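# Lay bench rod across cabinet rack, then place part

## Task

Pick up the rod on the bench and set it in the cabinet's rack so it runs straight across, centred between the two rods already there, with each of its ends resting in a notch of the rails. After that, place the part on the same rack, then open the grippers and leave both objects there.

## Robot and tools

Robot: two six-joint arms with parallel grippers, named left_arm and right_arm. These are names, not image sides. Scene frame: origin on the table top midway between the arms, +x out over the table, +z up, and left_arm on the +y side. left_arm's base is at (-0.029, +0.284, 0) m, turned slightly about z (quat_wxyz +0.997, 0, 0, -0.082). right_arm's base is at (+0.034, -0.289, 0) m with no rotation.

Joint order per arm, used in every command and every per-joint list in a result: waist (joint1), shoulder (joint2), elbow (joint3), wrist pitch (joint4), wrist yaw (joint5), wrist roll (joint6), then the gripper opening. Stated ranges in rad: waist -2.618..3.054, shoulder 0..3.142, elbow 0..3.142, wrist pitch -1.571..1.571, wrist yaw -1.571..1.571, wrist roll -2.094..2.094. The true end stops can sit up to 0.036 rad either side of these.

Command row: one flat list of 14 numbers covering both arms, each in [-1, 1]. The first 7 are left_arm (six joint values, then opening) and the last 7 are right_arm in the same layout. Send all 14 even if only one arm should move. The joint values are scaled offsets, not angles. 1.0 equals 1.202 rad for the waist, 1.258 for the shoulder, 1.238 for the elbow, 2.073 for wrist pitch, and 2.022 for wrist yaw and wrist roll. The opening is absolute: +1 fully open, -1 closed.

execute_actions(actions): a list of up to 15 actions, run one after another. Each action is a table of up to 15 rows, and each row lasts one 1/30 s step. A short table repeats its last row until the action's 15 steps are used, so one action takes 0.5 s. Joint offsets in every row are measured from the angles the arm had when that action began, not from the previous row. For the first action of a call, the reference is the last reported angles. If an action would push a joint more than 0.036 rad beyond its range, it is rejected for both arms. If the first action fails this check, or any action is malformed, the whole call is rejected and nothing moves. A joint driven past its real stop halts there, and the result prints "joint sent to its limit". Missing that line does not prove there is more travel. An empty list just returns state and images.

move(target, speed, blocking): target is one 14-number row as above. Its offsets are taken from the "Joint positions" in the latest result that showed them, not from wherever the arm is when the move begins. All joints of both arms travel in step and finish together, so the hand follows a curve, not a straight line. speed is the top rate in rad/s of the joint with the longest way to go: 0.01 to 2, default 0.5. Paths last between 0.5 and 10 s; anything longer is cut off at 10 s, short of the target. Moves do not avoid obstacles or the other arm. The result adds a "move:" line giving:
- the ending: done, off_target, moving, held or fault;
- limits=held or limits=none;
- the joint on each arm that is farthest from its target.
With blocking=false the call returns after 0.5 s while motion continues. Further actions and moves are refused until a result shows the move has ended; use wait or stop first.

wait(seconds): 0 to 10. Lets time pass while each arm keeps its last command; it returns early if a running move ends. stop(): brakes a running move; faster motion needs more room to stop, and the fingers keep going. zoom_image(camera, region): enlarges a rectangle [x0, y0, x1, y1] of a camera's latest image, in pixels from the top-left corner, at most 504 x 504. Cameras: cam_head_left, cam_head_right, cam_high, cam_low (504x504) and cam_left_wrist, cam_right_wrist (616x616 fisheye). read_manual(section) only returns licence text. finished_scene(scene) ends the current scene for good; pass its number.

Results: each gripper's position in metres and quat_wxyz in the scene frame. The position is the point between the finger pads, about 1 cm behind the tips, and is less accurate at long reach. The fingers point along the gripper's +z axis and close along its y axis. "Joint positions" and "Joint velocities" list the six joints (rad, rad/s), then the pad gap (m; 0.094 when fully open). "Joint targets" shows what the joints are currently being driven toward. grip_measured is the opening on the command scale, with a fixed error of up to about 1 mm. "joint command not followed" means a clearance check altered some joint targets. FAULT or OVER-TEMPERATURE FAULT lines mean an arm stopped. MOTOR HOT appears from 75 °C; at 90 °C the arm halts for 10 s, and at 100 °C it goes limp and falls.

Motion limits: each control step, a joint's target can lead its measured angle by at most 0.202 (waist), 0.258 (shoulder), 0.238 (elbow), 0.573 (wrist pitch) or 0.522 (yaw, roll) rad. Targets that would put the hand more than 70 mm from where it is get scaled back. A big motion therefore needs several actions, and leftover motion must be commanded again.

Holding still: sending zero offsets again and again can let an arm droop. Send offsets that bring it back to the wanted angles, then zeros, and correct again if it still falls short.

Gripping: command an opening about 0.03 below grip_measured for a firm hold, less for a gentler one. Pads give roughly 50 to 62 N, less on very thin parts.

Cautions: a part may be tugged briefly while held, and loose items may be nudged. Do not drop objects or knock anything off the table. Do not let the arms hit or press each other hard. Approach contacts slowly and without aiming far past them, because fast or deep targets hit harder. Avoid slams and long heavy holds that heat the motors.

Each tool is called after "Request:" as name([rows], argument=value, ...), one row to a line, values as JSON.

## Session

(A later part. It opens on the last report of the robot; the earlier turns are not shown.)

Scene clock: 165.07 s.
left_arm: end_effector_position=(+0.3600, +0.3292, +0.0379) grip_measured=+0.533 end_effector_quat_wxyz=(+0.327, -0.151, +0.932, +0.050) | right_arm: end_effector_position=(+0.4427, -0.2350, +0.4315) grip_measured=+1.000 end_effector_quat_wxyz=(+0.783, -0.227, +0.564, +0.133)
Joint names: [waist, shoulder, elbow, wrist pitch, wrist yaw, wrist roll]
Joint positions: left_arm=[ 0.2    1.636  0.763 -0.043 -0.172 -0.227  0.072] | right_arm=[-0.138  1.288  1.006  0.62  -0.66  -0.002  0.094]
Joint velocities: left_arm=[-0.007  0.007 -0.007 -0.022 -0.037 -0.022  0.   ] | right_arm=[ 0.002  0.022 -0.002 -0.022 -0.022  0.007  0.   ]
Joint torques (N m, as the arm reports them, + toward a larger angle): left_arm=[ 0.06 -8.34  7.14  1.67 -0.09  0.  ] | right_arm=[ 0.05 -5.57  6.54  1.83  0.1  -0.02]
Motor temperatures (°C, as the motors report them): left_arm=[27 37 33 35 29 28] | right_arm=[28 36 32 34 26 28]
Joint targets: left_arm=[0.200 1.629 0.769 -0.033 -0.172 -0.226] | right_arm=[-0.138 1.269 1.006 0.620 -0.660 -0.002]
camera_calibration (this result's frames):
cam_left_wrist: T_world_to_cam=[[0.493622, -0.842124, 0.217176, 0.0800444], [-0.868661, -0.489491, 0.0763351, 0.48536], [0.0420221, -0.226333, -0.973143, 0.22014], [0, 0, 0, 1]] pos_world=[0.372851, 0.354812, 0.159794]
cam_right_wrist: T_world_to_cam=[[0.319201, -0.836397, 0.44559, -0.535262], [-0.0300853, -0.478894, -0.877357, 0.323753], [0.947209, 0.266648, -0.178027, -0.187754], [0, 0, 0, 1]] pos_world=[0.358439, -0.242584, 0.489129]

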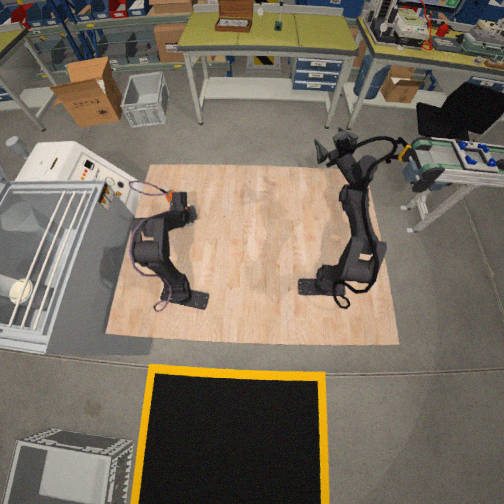

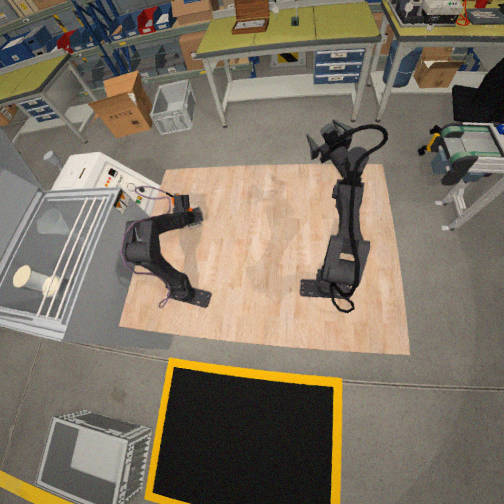

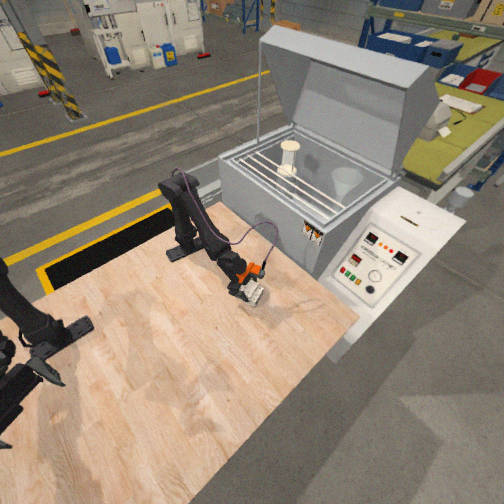

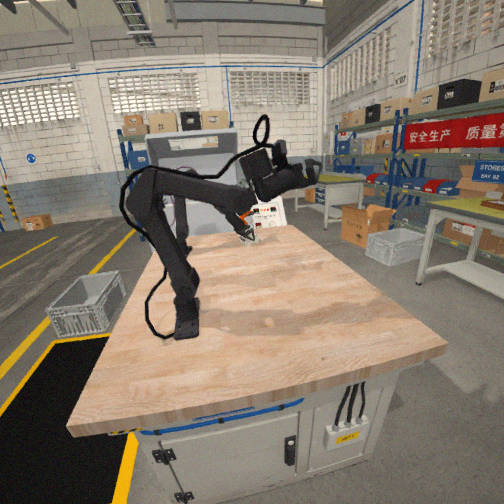

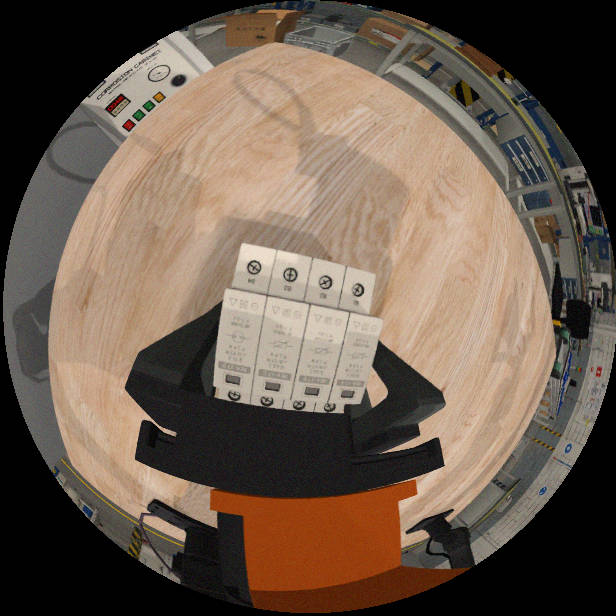

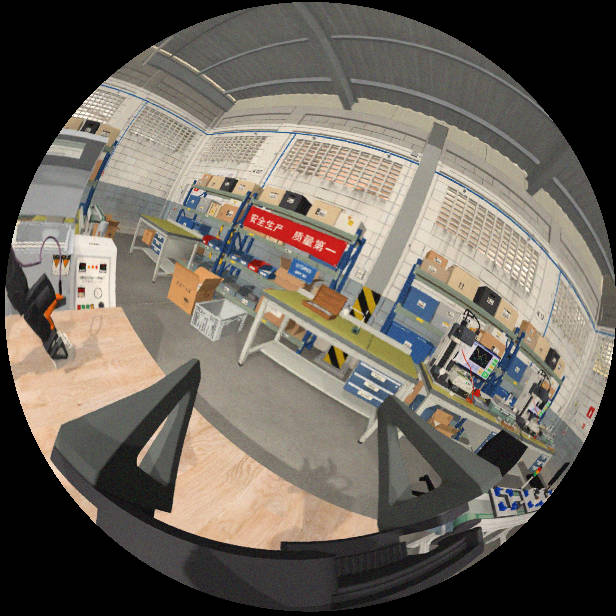

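Request:
move(target=[0.25,-0.29,0.725,-0.53,0.092,0.116,0.48,0,-0.015,0,0,0,0,1], speed=0.6)

Scene clock: 172.93 s.
left_arm: end_effector_position=(+0.2743, +0.3866, +0.3153) grip_measured=+0.533 end_effector_quat_wxyz=(+0.335, -0.153, +0.928, +0.053) | right_arm: end_effector_position=(+0.4427, -0.2350, +0.4315) grip_measured=+1.000 end_effector_quat_wxyz=(+0.783, -0.227, +0.564, +0.133)
Joint names: [waist, shoulder, elbow, wrist pitch, wrist yaw, wrist roll]
Joint positions: left_arm=[ 0.491  1.293  1.613 -1.197  0.005 -0.001  0.072] | right_arm=[-0.138  1.288  1.006  0.62  -0.66  -0.002  0.094]
Joint velocities: left_arm=[ 0.012 -0.002 -0.002 -0.051 -0.066 -0.007 -0.   ] | right_arm=[-0.017 -0.017 -0.017 -0.007 -0.007  0.037  0.   ]
Joint torques (N m, as the arm reports them, + toward a larger angle): left_arm=[ 0.69 -6.52 10.94  2.29  0.06  0.05] | right_arm=[ 0.06 -5.57  6.57  1.82  0.09 -0.03]
Motor temperatures (°C, as the motors report them): left_arm=[27 37 33 36 29 28] | right_arm=[28 36 31 34 26 28]
Joint targets: left_arm=[0.501 1.271 1.661 -1.142 0.014 0.007] | right_arm=[-0.138 1.269 1.006 0.620 -0.660 -0.002]
move: off_target (left_arm); limits=none; left_arm: farthest joint: the wrist pitch, 0.056 radians from its target (1.098 radians at the start); right_arm: farthest joint: the shoulder, 0.019 radians from its target (0.019 radians at the start)
camera_calibration (this result's frames):
cam_left_wrist: T_world_to_cam=[[0.493289, -0.841559, 0.220102, 0.109376], [-0.867766, -0.493656, 0.0573307, 0.425163], [0.0604076, -0.219278, -0.973791, 0.499027], [0, 0, 0, 1]] pos_world=[0.284843, 0.411356, 0.437499]
cam_right_wrist: T_world_to_cam=[[0.319201, -0.836397, 0.44559, -0.535262], [-0.0300853, -0.478894, -0.877357, 0.323753], [0.947209, 0.266648, -0.178027, -0.187754], [0, 0, 0, 1]] pos_world=[0.358439, -0.242584, 0.489129]

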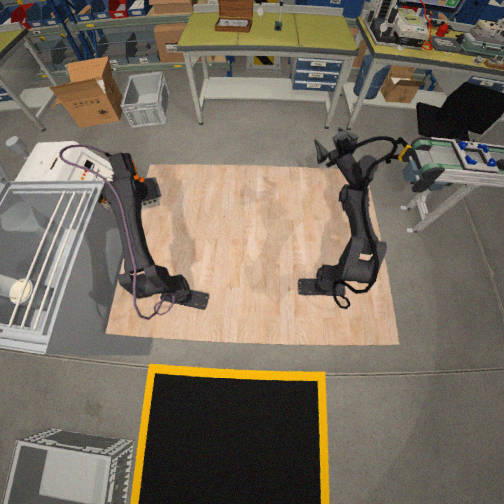

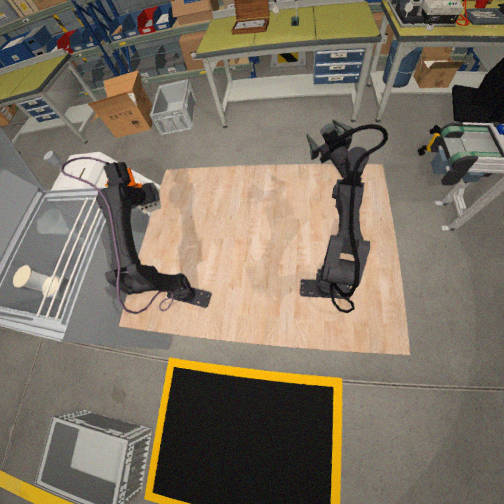

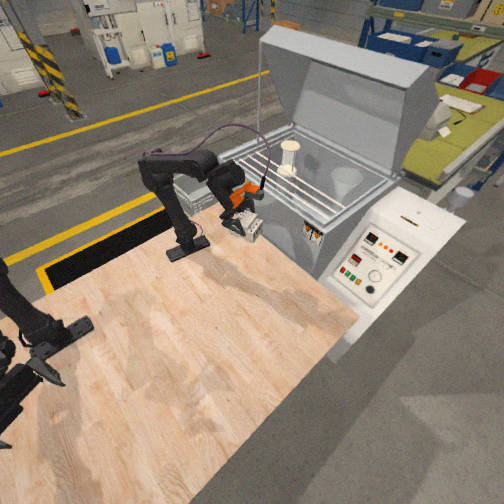

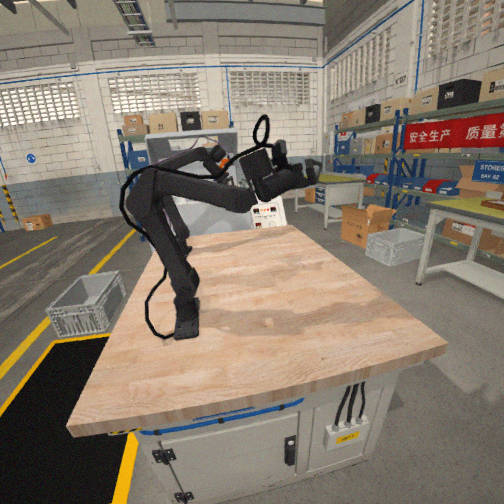

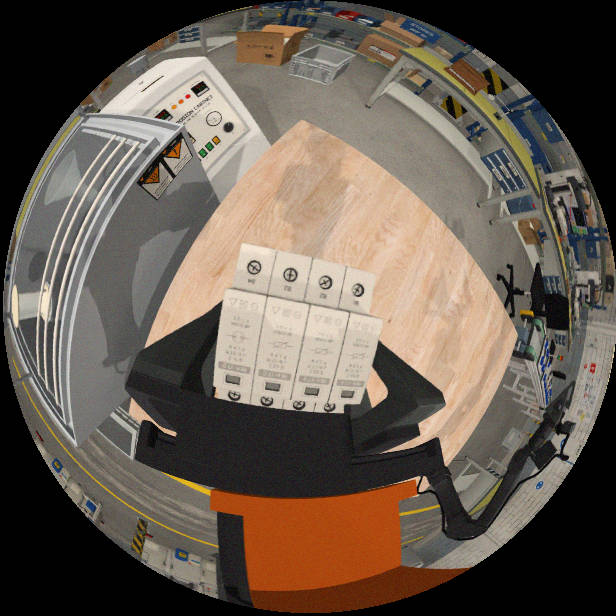

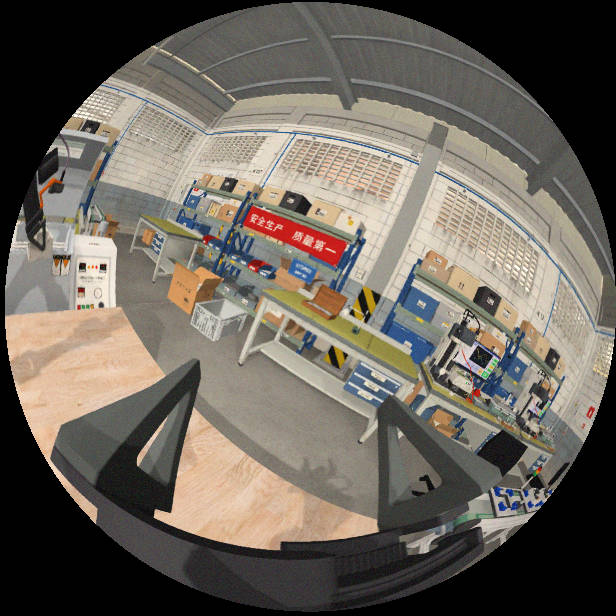

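Request:
move(target=[1.0,0.473,0.43,0.124,0,0,0.48,0,-0.015,0,0,0,0,1], speed=0.6)

Request:
zoom_image(camera="cam_high", region=[220, 110, 340, 230])

Scene clock: 177.70 s.
left_arm: end_effector_position=(-0.0132, +0.7874, +0.2753) grip_measured=+0.532 end_effector_quat_wxyz=(-0.248, +0.653, -0.675, -0.240) | right_arm: end_effector_position=(+0.4427, -0.2350, +0.4315) grip_measured=+1.000 end_effector_quat_wxyz=(+0.783, -0.227, +0.564, +0.133)
Joint names: [waist, shoulder, elbow, wrist pitch, wrist yaw, wrist roll]
Joint positions: left_arm=[ 1.701  1.923  2.083 -1.027 -0.001 -0.     0.072] | right_arm=[-0.138  1.288  1.006  0.62  -0.66  -0.002  0.094]
Joint velocities: left_arm=[ 0.002 -0.007  0.017  0.022  0.007 -0.022  0.   ] | right_arm=[ 0.007 -0.012 -0.007 -0.066 -0.022  0.022  0.   ]
Joint torques (N m, as the arm reports them, + toward a larger angle): left_arm=[ -0.47 -14.88  12.84   2.66   0.04   0.  ] | right_arm=[ 0.04 -5.57  6.58  1.82  0.09 -0.02]
Motor temperatures (°C, as the motors report them): left_arm=[27 37 34 36 29 28] | right_arm=[28 36 31 34 26 28]
Joint targets: left_arm=[1.693 1.889 2.145 -0.940 0.005 -0.000] | right_arm=[-0.138 1.269 1.006 0.620 -0.660 -0.002]
move: off_target (left_arm); limits=none; left_arm: farthest joint: the wrist pitch, 0.087 radians from its target (0.258 radians at the start); right_arm: farthest joint: the shoulder, 0.019 radians from its target (0.019 radians at the start)
camera_calibration (this result's frames):
cam_left_wrist: T_world_to_cam=[[0.961819, 0.165651, 0.217864, -0.188999], [0.15951, -0.986142, 0.0456029, 0.780453], [0.222399, -0.00911027, -0.974913, 0.402344], [0, 0, 0, 1]] pos_world=[-0.0321879, 0.804611, 0.397835]
cam_right_wrist: T_world_to_cam=[[0.319201, -0.836397, 0.44559, -0.535262], [-0.0300853, -0.478894, -0.877357, 0.323753], [0.947209, 0.266648, -0.178027, -0.187754], [0, 0, 0, 1]] pos_world=[0.358439, -0.242584, 0.489129]

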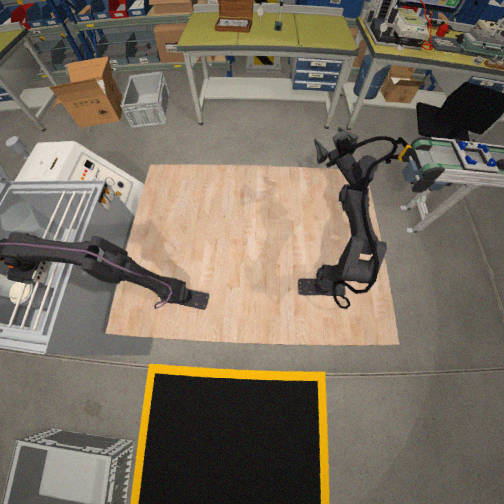

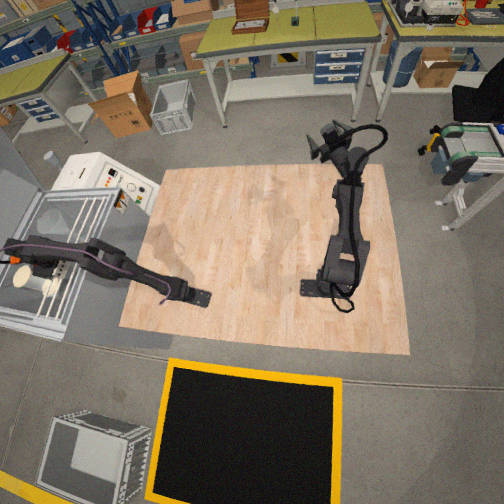

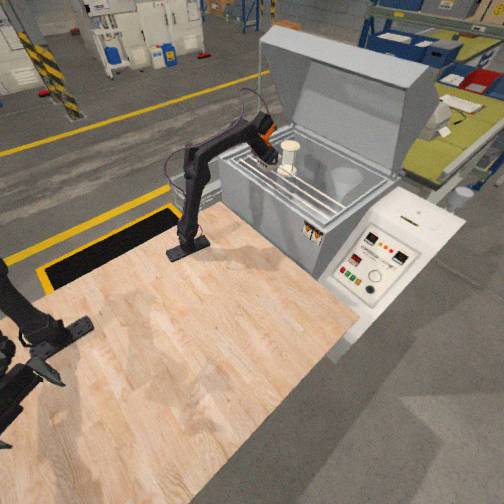

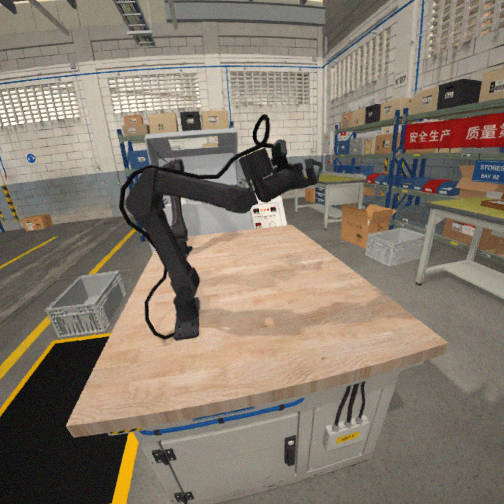

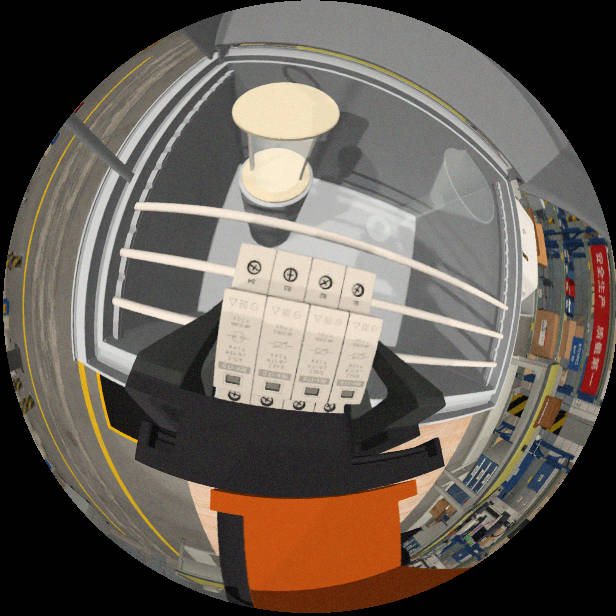

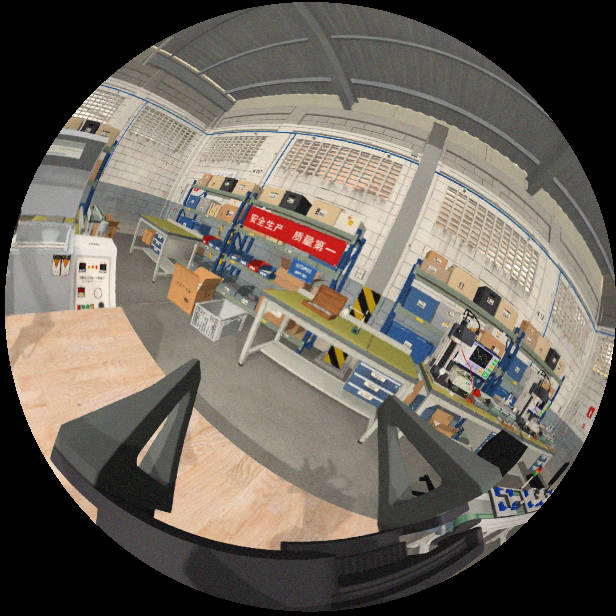

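Region (220, 110, 340, 230) of cam_high's 504x504 image, scaled by 4.200, with more detail than that image has.

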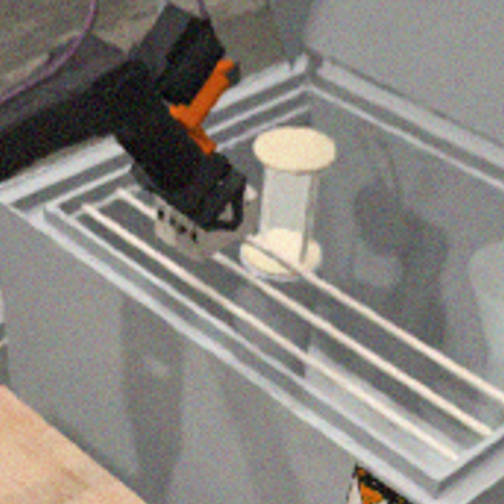

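Request:
execute_actions([
  [[0,-0.035,0.035,0.042,0,0,0.48,0,-0.015,0,0,0,0,1],[0,-0.04,0.02,0.042,0,0,0.48,0,-0.015,0,0,0,0,1],[0,-0.044,0.008,0.042,0,0,0.48,0,-0.015,0,0,0,0,1],[0,-0.046,-0.001,0.046,0,0,0.48,0,-0.015,0,0,0,0,1],[0,-0.048,-0.01,0.05,0,0,0.48,0,-0.015,0,0,0,0,1],[0,-0.049,-0.018,0.054,0,0,0.48,0,-0.015,0,0,0,0,1],[0,-0.051,-0.027,0.058,0,0,0.48,0,-0.015,0,0,0,0,1],[0,-0.053,-0.035,0.062,0,0,0.48,0,-0.015,0,0,0,0,1],[0,-0.054,-0.044,0.066,0,0,0.48,0,-0.015,0,0,0,0,1],[0,-0.056,-0.052,0.07,0,0,0.48,0,-0.015,0,0,0,0,1],[0,-0.058,-0.061,0.074,0,0,0.48,0,-0.015,0,0,0,0,1],[0,-0.06,-0.07,0.078,0,0,0.48,0,-0.015,0,0,0,0,1],[0,-0.061,-0.078,0.082,0,0,0.48,0,-0.015,0,0,0,0,1]],
  [[0,-0.046,-0.001,0.046,0,0,0.48,0,-0.015,0,0,0,0,1],[0,-0.048,-0.01,0.05,0,0,0.48,0,-0.015,0,0,0,0,1],[0,-0.049,-0.018,0.054,0,0,0.48,0,-0.015,0,0,0,0,1],[0,-0.051,-0.027,0.058,0,0,0.48,0,-0.015,0,0,0,0,1],[0,-0.053,-0.035,0.062,0,0,0.48,0,-0.015,0,0,0,0,1],[0,-0.054,-0.044,0.066,0,0,0.48,0,-0.015,0,0,0,0,1],[0,-0.056,-0.052,0.07,0,0,0.48,0,-0.015,0,0,0,0,1],[0,-0.058,-0.061,0.074,0,0,0.48,0,-0.015,0,0,0,0,1],[0,-0.06,-0.07,0.078,0,0,0.48,0,-0.015,0,0,0,0,1],[0,-0.061,-0.078,0.082,0,0,0.48,0,-0.015,0,0,0,0,1]],
])

Request:
wait(seconds=0.4)

Scene clock: 192.93 s.
left_arm: end_effector_position=(-0.0134, +0.7809, +0.2314) grip_measured=+0.532 end_effector_quat_wxyz=(-0.233, +0.658, -0.680, -0.226) | right_arm: end_effector_position=(+0.4427, -0.2350, +0.4315) grip_measured=+1.000 end_effector_quat_wxyz=(+0.783, -0.227, +0.564, +0.133)
Joint names: [waist, shoulder, elbow, wrist pitch, wrist yaw, wrist roll]
Joint positions: left_arm=[ 1.701  1.876  1.864 -0.897 -0.001 -0.     0.072] | right_arm=[-0.138  1.288  1.006  0.62  -0.66  -0.002  0.094]
Joint velocities: left_arm=[-0.002 -0.002 -0.017 -0.007  0.051 -0.022 -0.   ] | right_arm=[-0.012  0.002  0.007 -0.022 -0.081 -0.007  0.   ]
Joint torques (N m, as the arm reports them, + toward a larger angle): left_arm=[  0.03 -16.74   9.04   2.71  -0.02   0.  ] | right_arm=[ 0.01 -5.59  6.53  1.83  0.08 -0.04]
Motor temperatures (°C, as the motors report them): left_arm=[27 41 36 39 29 28] | right_arm=[28 35 31 34 26 28]
Joint targets: left_arm=[1.701 1.822 1.880 -0.795 -0.001 -0.000] | right_arm=[-0.138 1.269 1.006 0.620 -0.660 -0.002]
camera_calibration (this result's frames):
cam_left_wrist: T_world_to_cam=[[0.962121, 0.174691, 0.209298, -0.183232], [0.159604, -0.983335, 0.0870572, 0.764299], [0.221018, -0.0503548, -0.973969, 0.391542], [0, 0, 0, 1]] pos_world=[-0.0322322, 0.803287, 0.353162]
cam_right_wrist: T_world_to_cam=[[0.319201, -0.836397, 0.44559, -0.535262], [-0.0300853, -0.478894, -0.877357, 0.323753], [0.947209, 0.266648, -0.178027, -0.187754], [0, 0, 0, 1]] pos_world=[0.358439, -0.242584, 0.489129]

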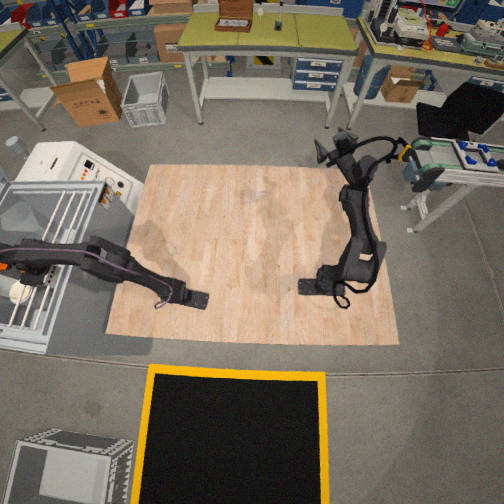

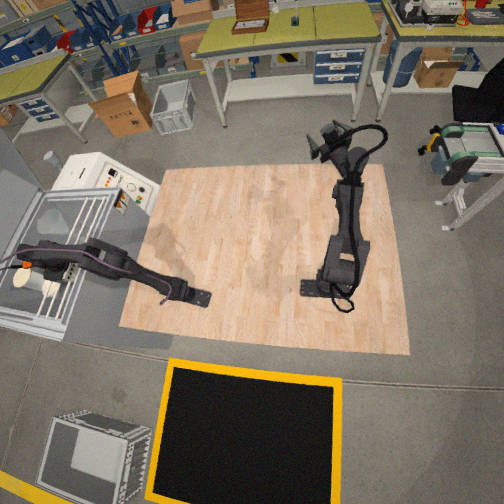

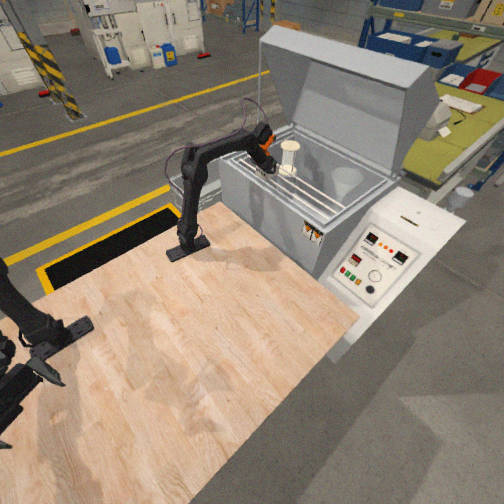

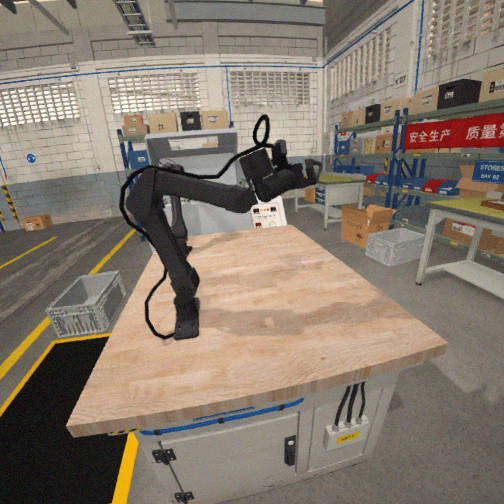

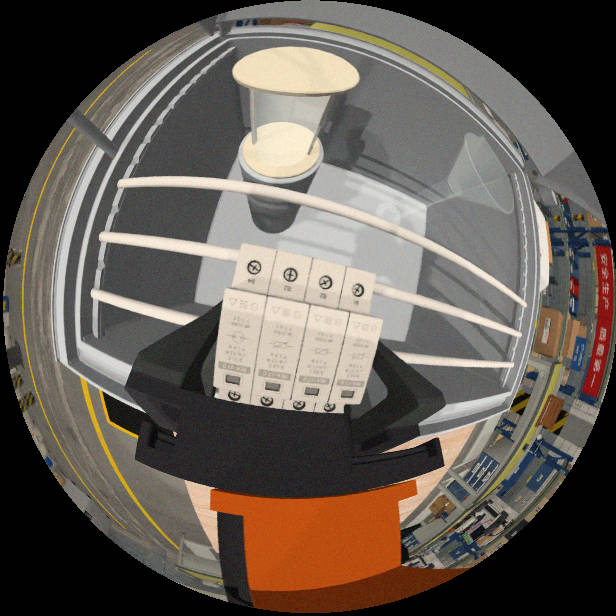

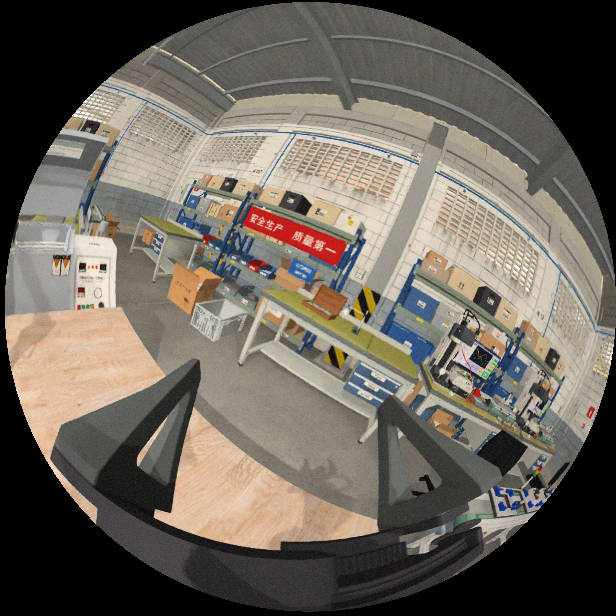

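Scene clock: 193.33 s.
left_arm: end_effector_position=(-0.0133, +0.7838, +0.2337) grip_measured=+0.532 end_effector_quat_wxyz=(-0.238, +0.656, -0.678, -0.231) | right_arm: end_effector_position=(+0.4427, -0.2350, +0.4315) grip_measured=+1.000 end_effector_quat_wxyz=(+0.783, -0.227, +0.564, +0.133)
Joint names: [waist, shoulder, elbow, wrist pitch, wrist yaw, wrist roll]
Joint positions: left_arm=[ 1.701  1.876  1.864 -0.882 -0.001 -0.     0.072] | right_arm=[-0.138  1.288  1.006  0.62  -0.66  -0.002  0.094]
Joint velocities: left_arm=[ 0.012  0.007 -0.007  0.066 -0.051 -0.022  0.   ] | right_arm=[-0.002 -0.007  0.002  0.037  0.066  0.022  0.   ]
Joint torques (N m, as the arm reports them, + toward a larger angle): left_arm=[  0.06 -16.82   9.     2.61  -0.01  -0.01] | right_arm=[ 0.02 -5.57  6.54  1.82  0.08 -0.03]
Motor temperatures (°C, as the motors report them): left_arm=[27 41 36 39 29 28] | right_arm=[28 35 31 34 26 28]
Joint targets: left_arm=[1.701 1.822 1.880 -0.795 -0.001 -0.000] | right_arm=[-0.138 1.269 1.006 0.620 -0.660 -0.002]
wait: 0.40 s; no rest
camera_calibration (this result's frames):
cam_left_wrist: T_world_to_cam=[[0.962016, 0.171556, 0.212351, -0.182569], [0.159564, -0.984521, 0.0725062, 0.771268], [0.221503, -0.0358685, -0.9745, 0.382675], [0, 0, 0, 1]] pos_world=[-0.0321957, 0.804376, 0.355764]
cam_right_wrist: T_world_to_cam=[[0.319201, -0.836397, 0.44559, -0.535262], [-0.0300853, -0.478894, -0.877357, 0.323753], [0.947209, 0.266648, -0.178027, -0.187754], [0, 0, 0, 1]] pos_world=[0.358439, -0.242584, 0.489129]

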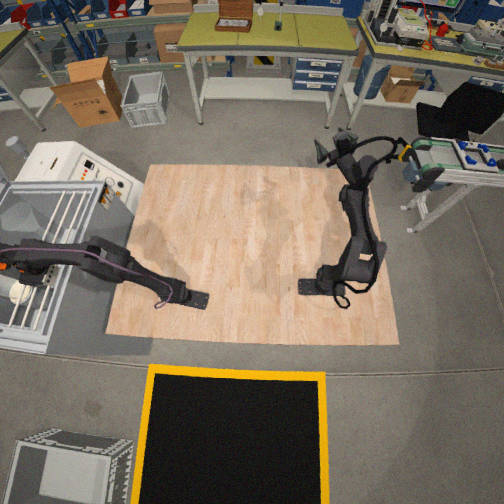

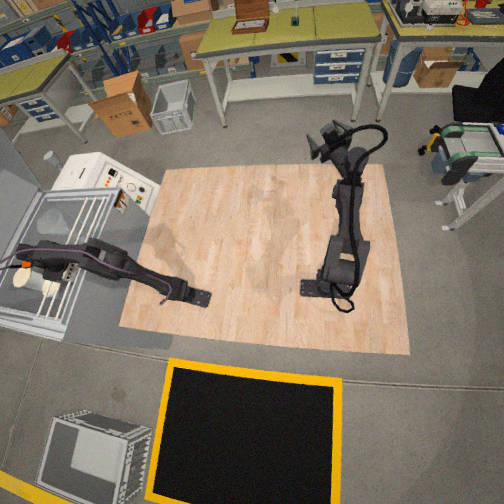

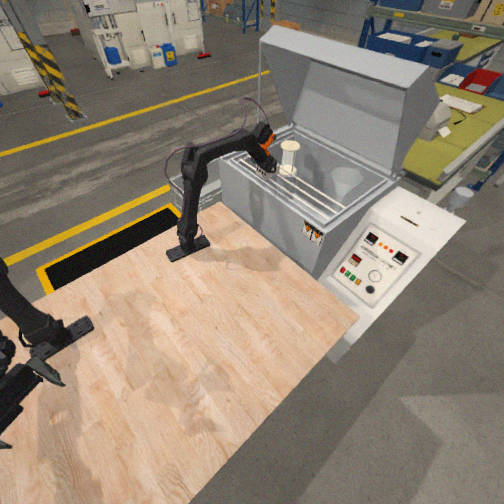

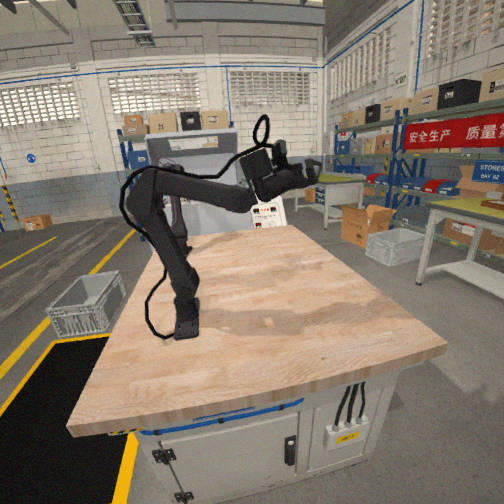

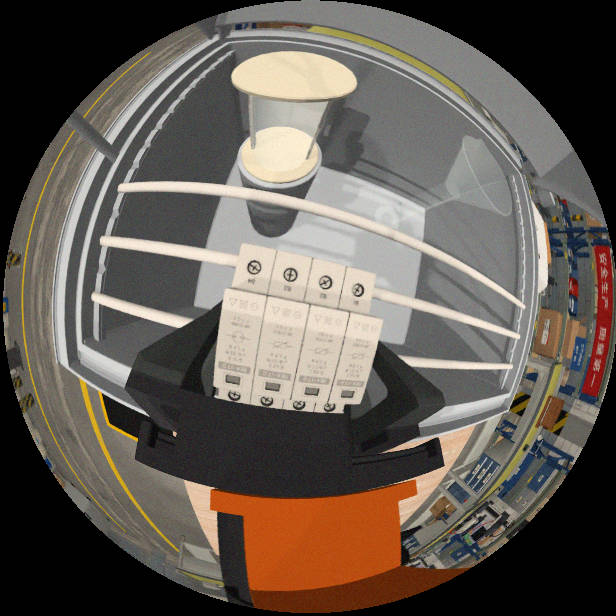

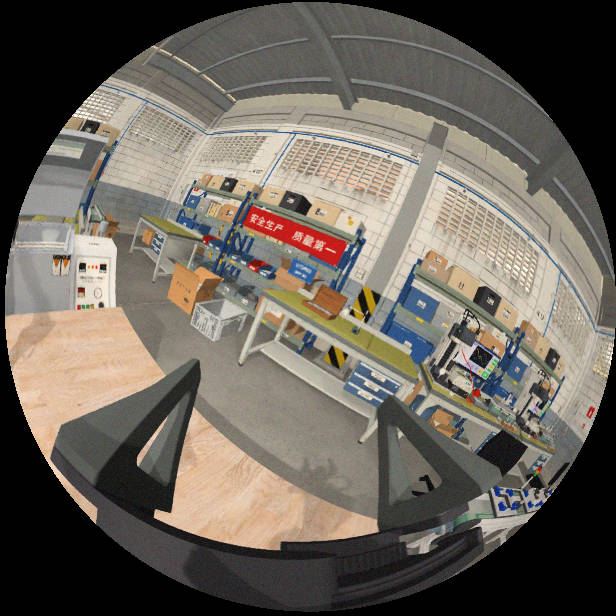

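Request:
execute_actions([
  [[0,-0.04,0.016,0.046,0,0,0.48,0,-0.015,0,0,0,0,1],[0,-0.04,0.016,0.05,0,0,0.48,0,-0.015,0,0,0,0,1],[0,-0.038,0.016,0.054,0,0,0.48,0,-0.015,0,0,0,0,1],[0,-0.035,0.016,0.058,0,0,0.48,0,-0.015,0,0,0,0,1],[0,-0.032,0.016,0.062,0,0,0.48,0,-0.015,0,0,0,0,1],[0,-0.029,0.016,0.066,0,0,0.48,0,-0.015,0,0,0,0,1],[0,-0.026,0.016,0.068,0,0,0.48,0,-0.015,0,0,0,0,1],[0,-0.023,0.016,0.068,0,0,0.48,0,-0.015,0,0,0,0,1],[0,-0.02,0.016,0.068,0,0,0.48,0,-0.015,0,0,0,0,1],[0,-0.018,0.016,0.068,0,0,0.48,0,-0.015,0,0,0,0,1],[0,-0.016,0.016,0.068,0,0,0.48,0,-0.015,0,0,0,0,1],[0,-0.014,0.016,0.068,0,0,0.48,0,-0.015,0,0,0,0,1],[0,-0.012,0.016,0.068,0,0,0.48,0,-0.015,0,0,0,0,1],[0,-0.01,0.016,0.068,0,0,0.48,0,-0.015,0,0,0,0,1]],
])

Request:
wait(seconds=0.4)

Request:
zoom_image(camera="cam_high", region=[235, 135, 305, 205])

Scene clock: 202.93 s.
left_arm: end_effector_position=(-0.0129, +0.7944, +0.2386) grip_measured=+0.532 end_effector_quat_wxyz=(-0.253, +0.651, -0.672, -0.245) | right_arm: end_effector_position=(+0.4427, -0.2350, +0.4315) grip_measured=+1.000 end_effector_quat_wxyz=(+0.783, -0.227, +0.564, +0.133)
Joint names: [waist, shoulder, elbow, wrist pitch, wrist yaw, wrist roll]
Joint positions: left_arm=[ 1.701  1.882  1.864 -0.831 -0.001 -0.     0.072] | right_arm=[-0.138  1.288  1.006  0.62  -0.66  -0.002  0.094]
Joint velocities: left_arm=[ 0.007  0.076 -0.007  0.007 -0.022 -0.022  0.001] | right_arm=[ 0.022 -0.017  0.012  0.037 -0.007  0.022  0.   ]
Joint torques (N m, as the arm reports them, + toward a larger angle): left_arm=[  0.07 -13.78   9.39   2.66  -0.01  -0.01] | right_arm=[ 0.02 -5.56  6.52  1.83  0.09 -0.02]
Motor temperatures (°C, as the motors report them): left_arm=[27 43 35 40 29 28] | right_arm=[28 35 31 34 26 28]
Joint targets: left_arm=[1.701 1.863 1.884 -0.741 -0.001 -0.000] | right_arm=[-0.138 1.269 1.006 0.620 -0.660 -0.002]
camera_calibration (this result's frames):
cam_left_wrist: T_world_to_cam=[[0.961695, 0.161968, 0.221152, -0.18023], [0.159489, -0.986769, 0.0291438, 0.793364], [0.222946, 0.00724388, -0.974804, 0.353527], [0, 0, 0, 1]] pos_world=[-0.0320242, 0.809498, 0.361357]
cam_right_wrist: T_world_to_cam=[[0.319201, -0.836397, 0.44559, -0.535262], [-0.0300853, -0.478894, -0.877357, 0.323753], [0.947209, 0.266648, -0.178027, -0.187754], [0, 0, 0, 1]] pos_world=[0.358439, -0.242584, 0.489129]

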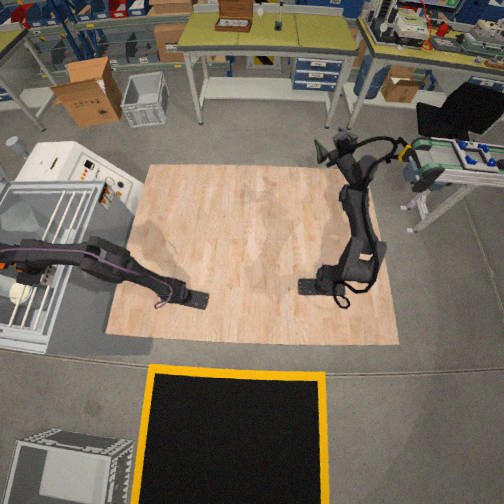

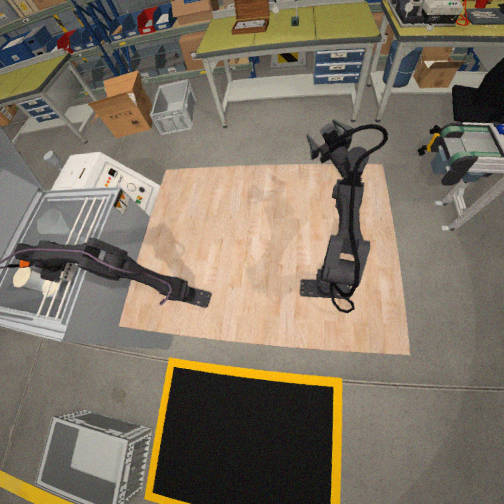

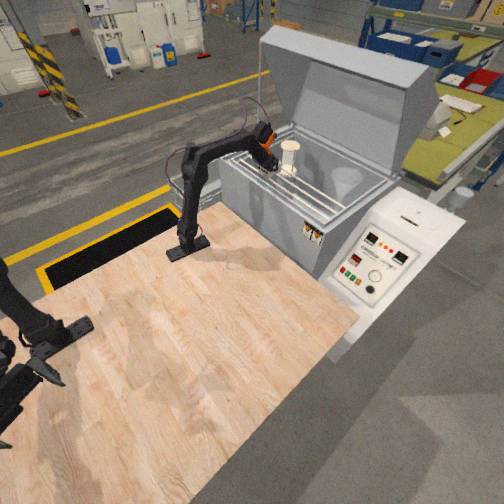

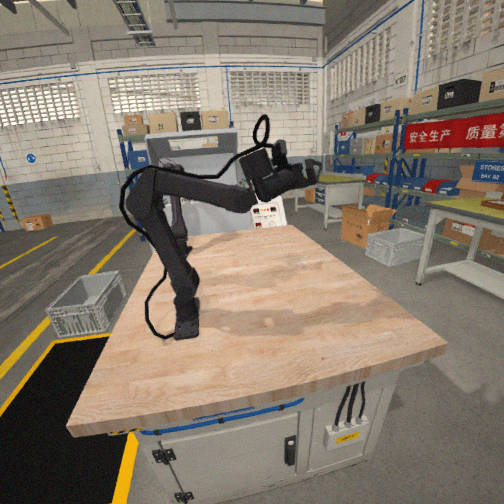

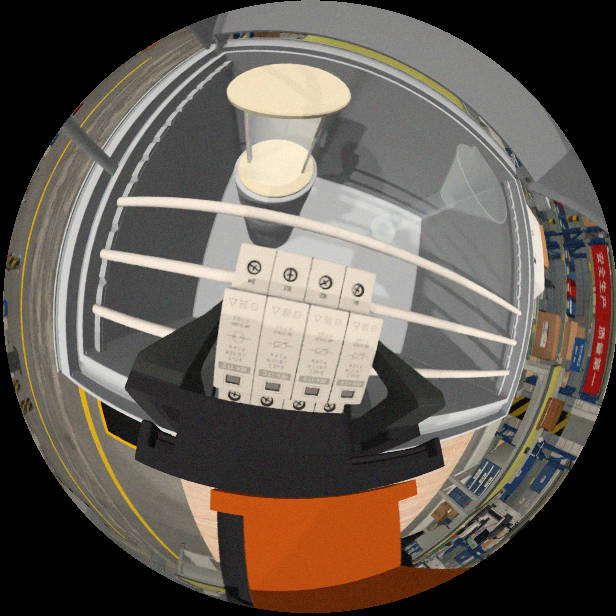

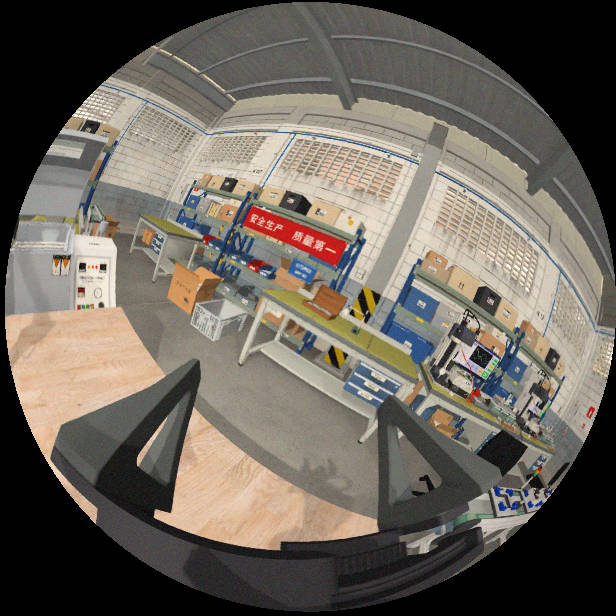

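Scene clock: 203.33 s.
left_arm: end_effector_position=(-0.0129, +0.7961, +0.2328) grip_measured=+0.532 end_effector_quat_wxyz=(-0.250, +0.652, -0.674, -0.242) | right_arm: end_effector_position=(+0.4427, -0.2350, +0.4315) grip_measured=+1.000 end_effector_quat_wxyz=(+0.783, -0.227, +0.564, +0.133)
Joint names: [waist, shoulder, elbow, wrist pitch, wrist yaw, wrist roll]
Joint positions: left_arm=[ 1.701  1.895  1.864 -0.83  -0.001 -0.     0.072] | right_arm=[-0.138  1.288  1.006  0.62  -0.66  -0.002  0.094]
Joint velocities: left_arm=[-0.012 -0.002 -0.022 -0.037  0.007 -0.022  0.001] | right_arm=[ 0.007  0.002  0.002  0.007 -0.051 -0.022  0.   ]
Joint torques (N m, as the arm reports them, + toward a larger angle): left_arm=[  0.04 -14.84   9.35   2.69  -0.01   0.  ] | right_arm=[ 0.04 -5.57  6.56  1.82  0.09 -0.03]
Motor temperatures (°C, as the motors report them): left_arm=[27 43 35 40 29 28] | right_arm=[28 35 31 34 26 28]
Joint targets: left_arm=[1.701 1.863 1.884 -0.741 -0.001 -0.000] | right_arm=[-0.138 1.269 1.006 0.620 -0.660 -0.002]
wait: 0.40 s; at rest by 0.33 s
camera_calibration (this result's frames):
cam_left_wrist: T_world_to_cam=[[0.961774, 0.164318, 0.219067, -0.180674], [0.159501, -0.986402, 0.0396191, 0.792482], [0.222598, -0.00316312, -0.974905, 0.356196], [0, 0, 0, 1]] pos_world=[-0.031923, 0.812521, 0.355439]
cam_right_wrist: T_world_to_cam=[[0.319201, -0.836397, 0.44559, -0.535262], [-0.0300853, -0.478894, -0.877357, 0.323753], [0.947209, 0.266648, -0.178027, -0.187754], [0, 0, 0, 1]] pos_world=[0.358439, -0.242584, 0.489129]

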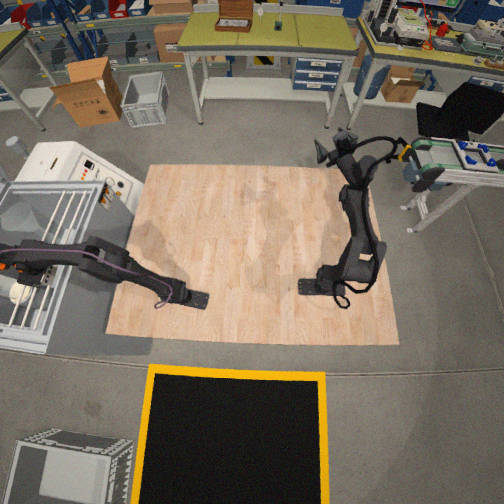

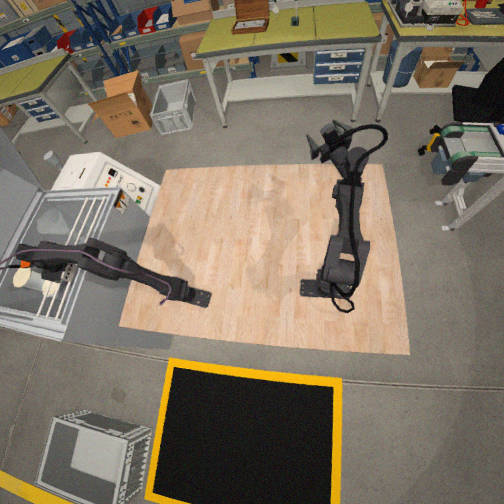

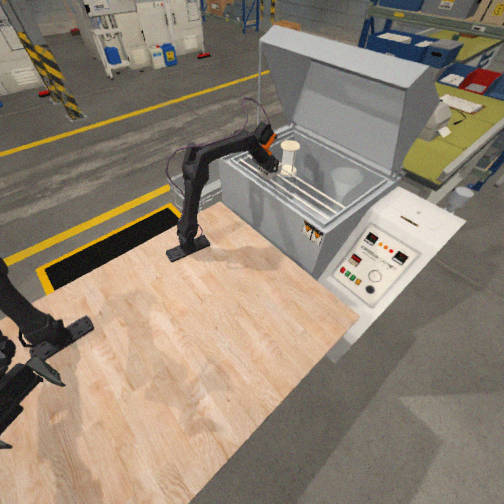

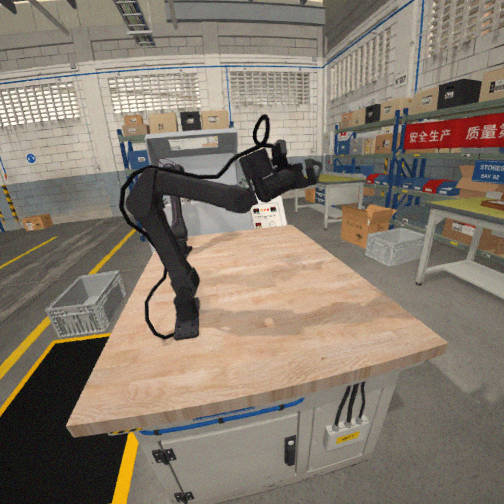

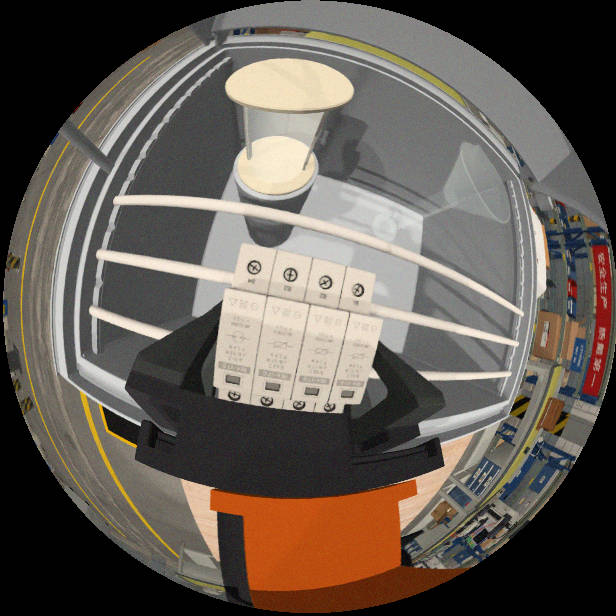

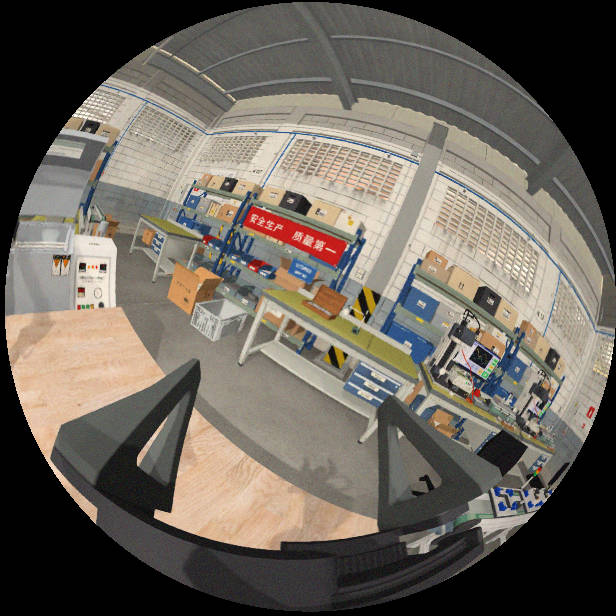

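Region (235, 135, 305, 205) of cam_high's 504x504 image, scaled by 7.200, with more detail than that image has.

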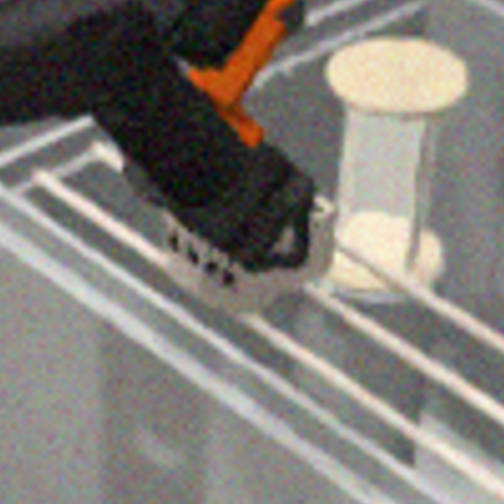

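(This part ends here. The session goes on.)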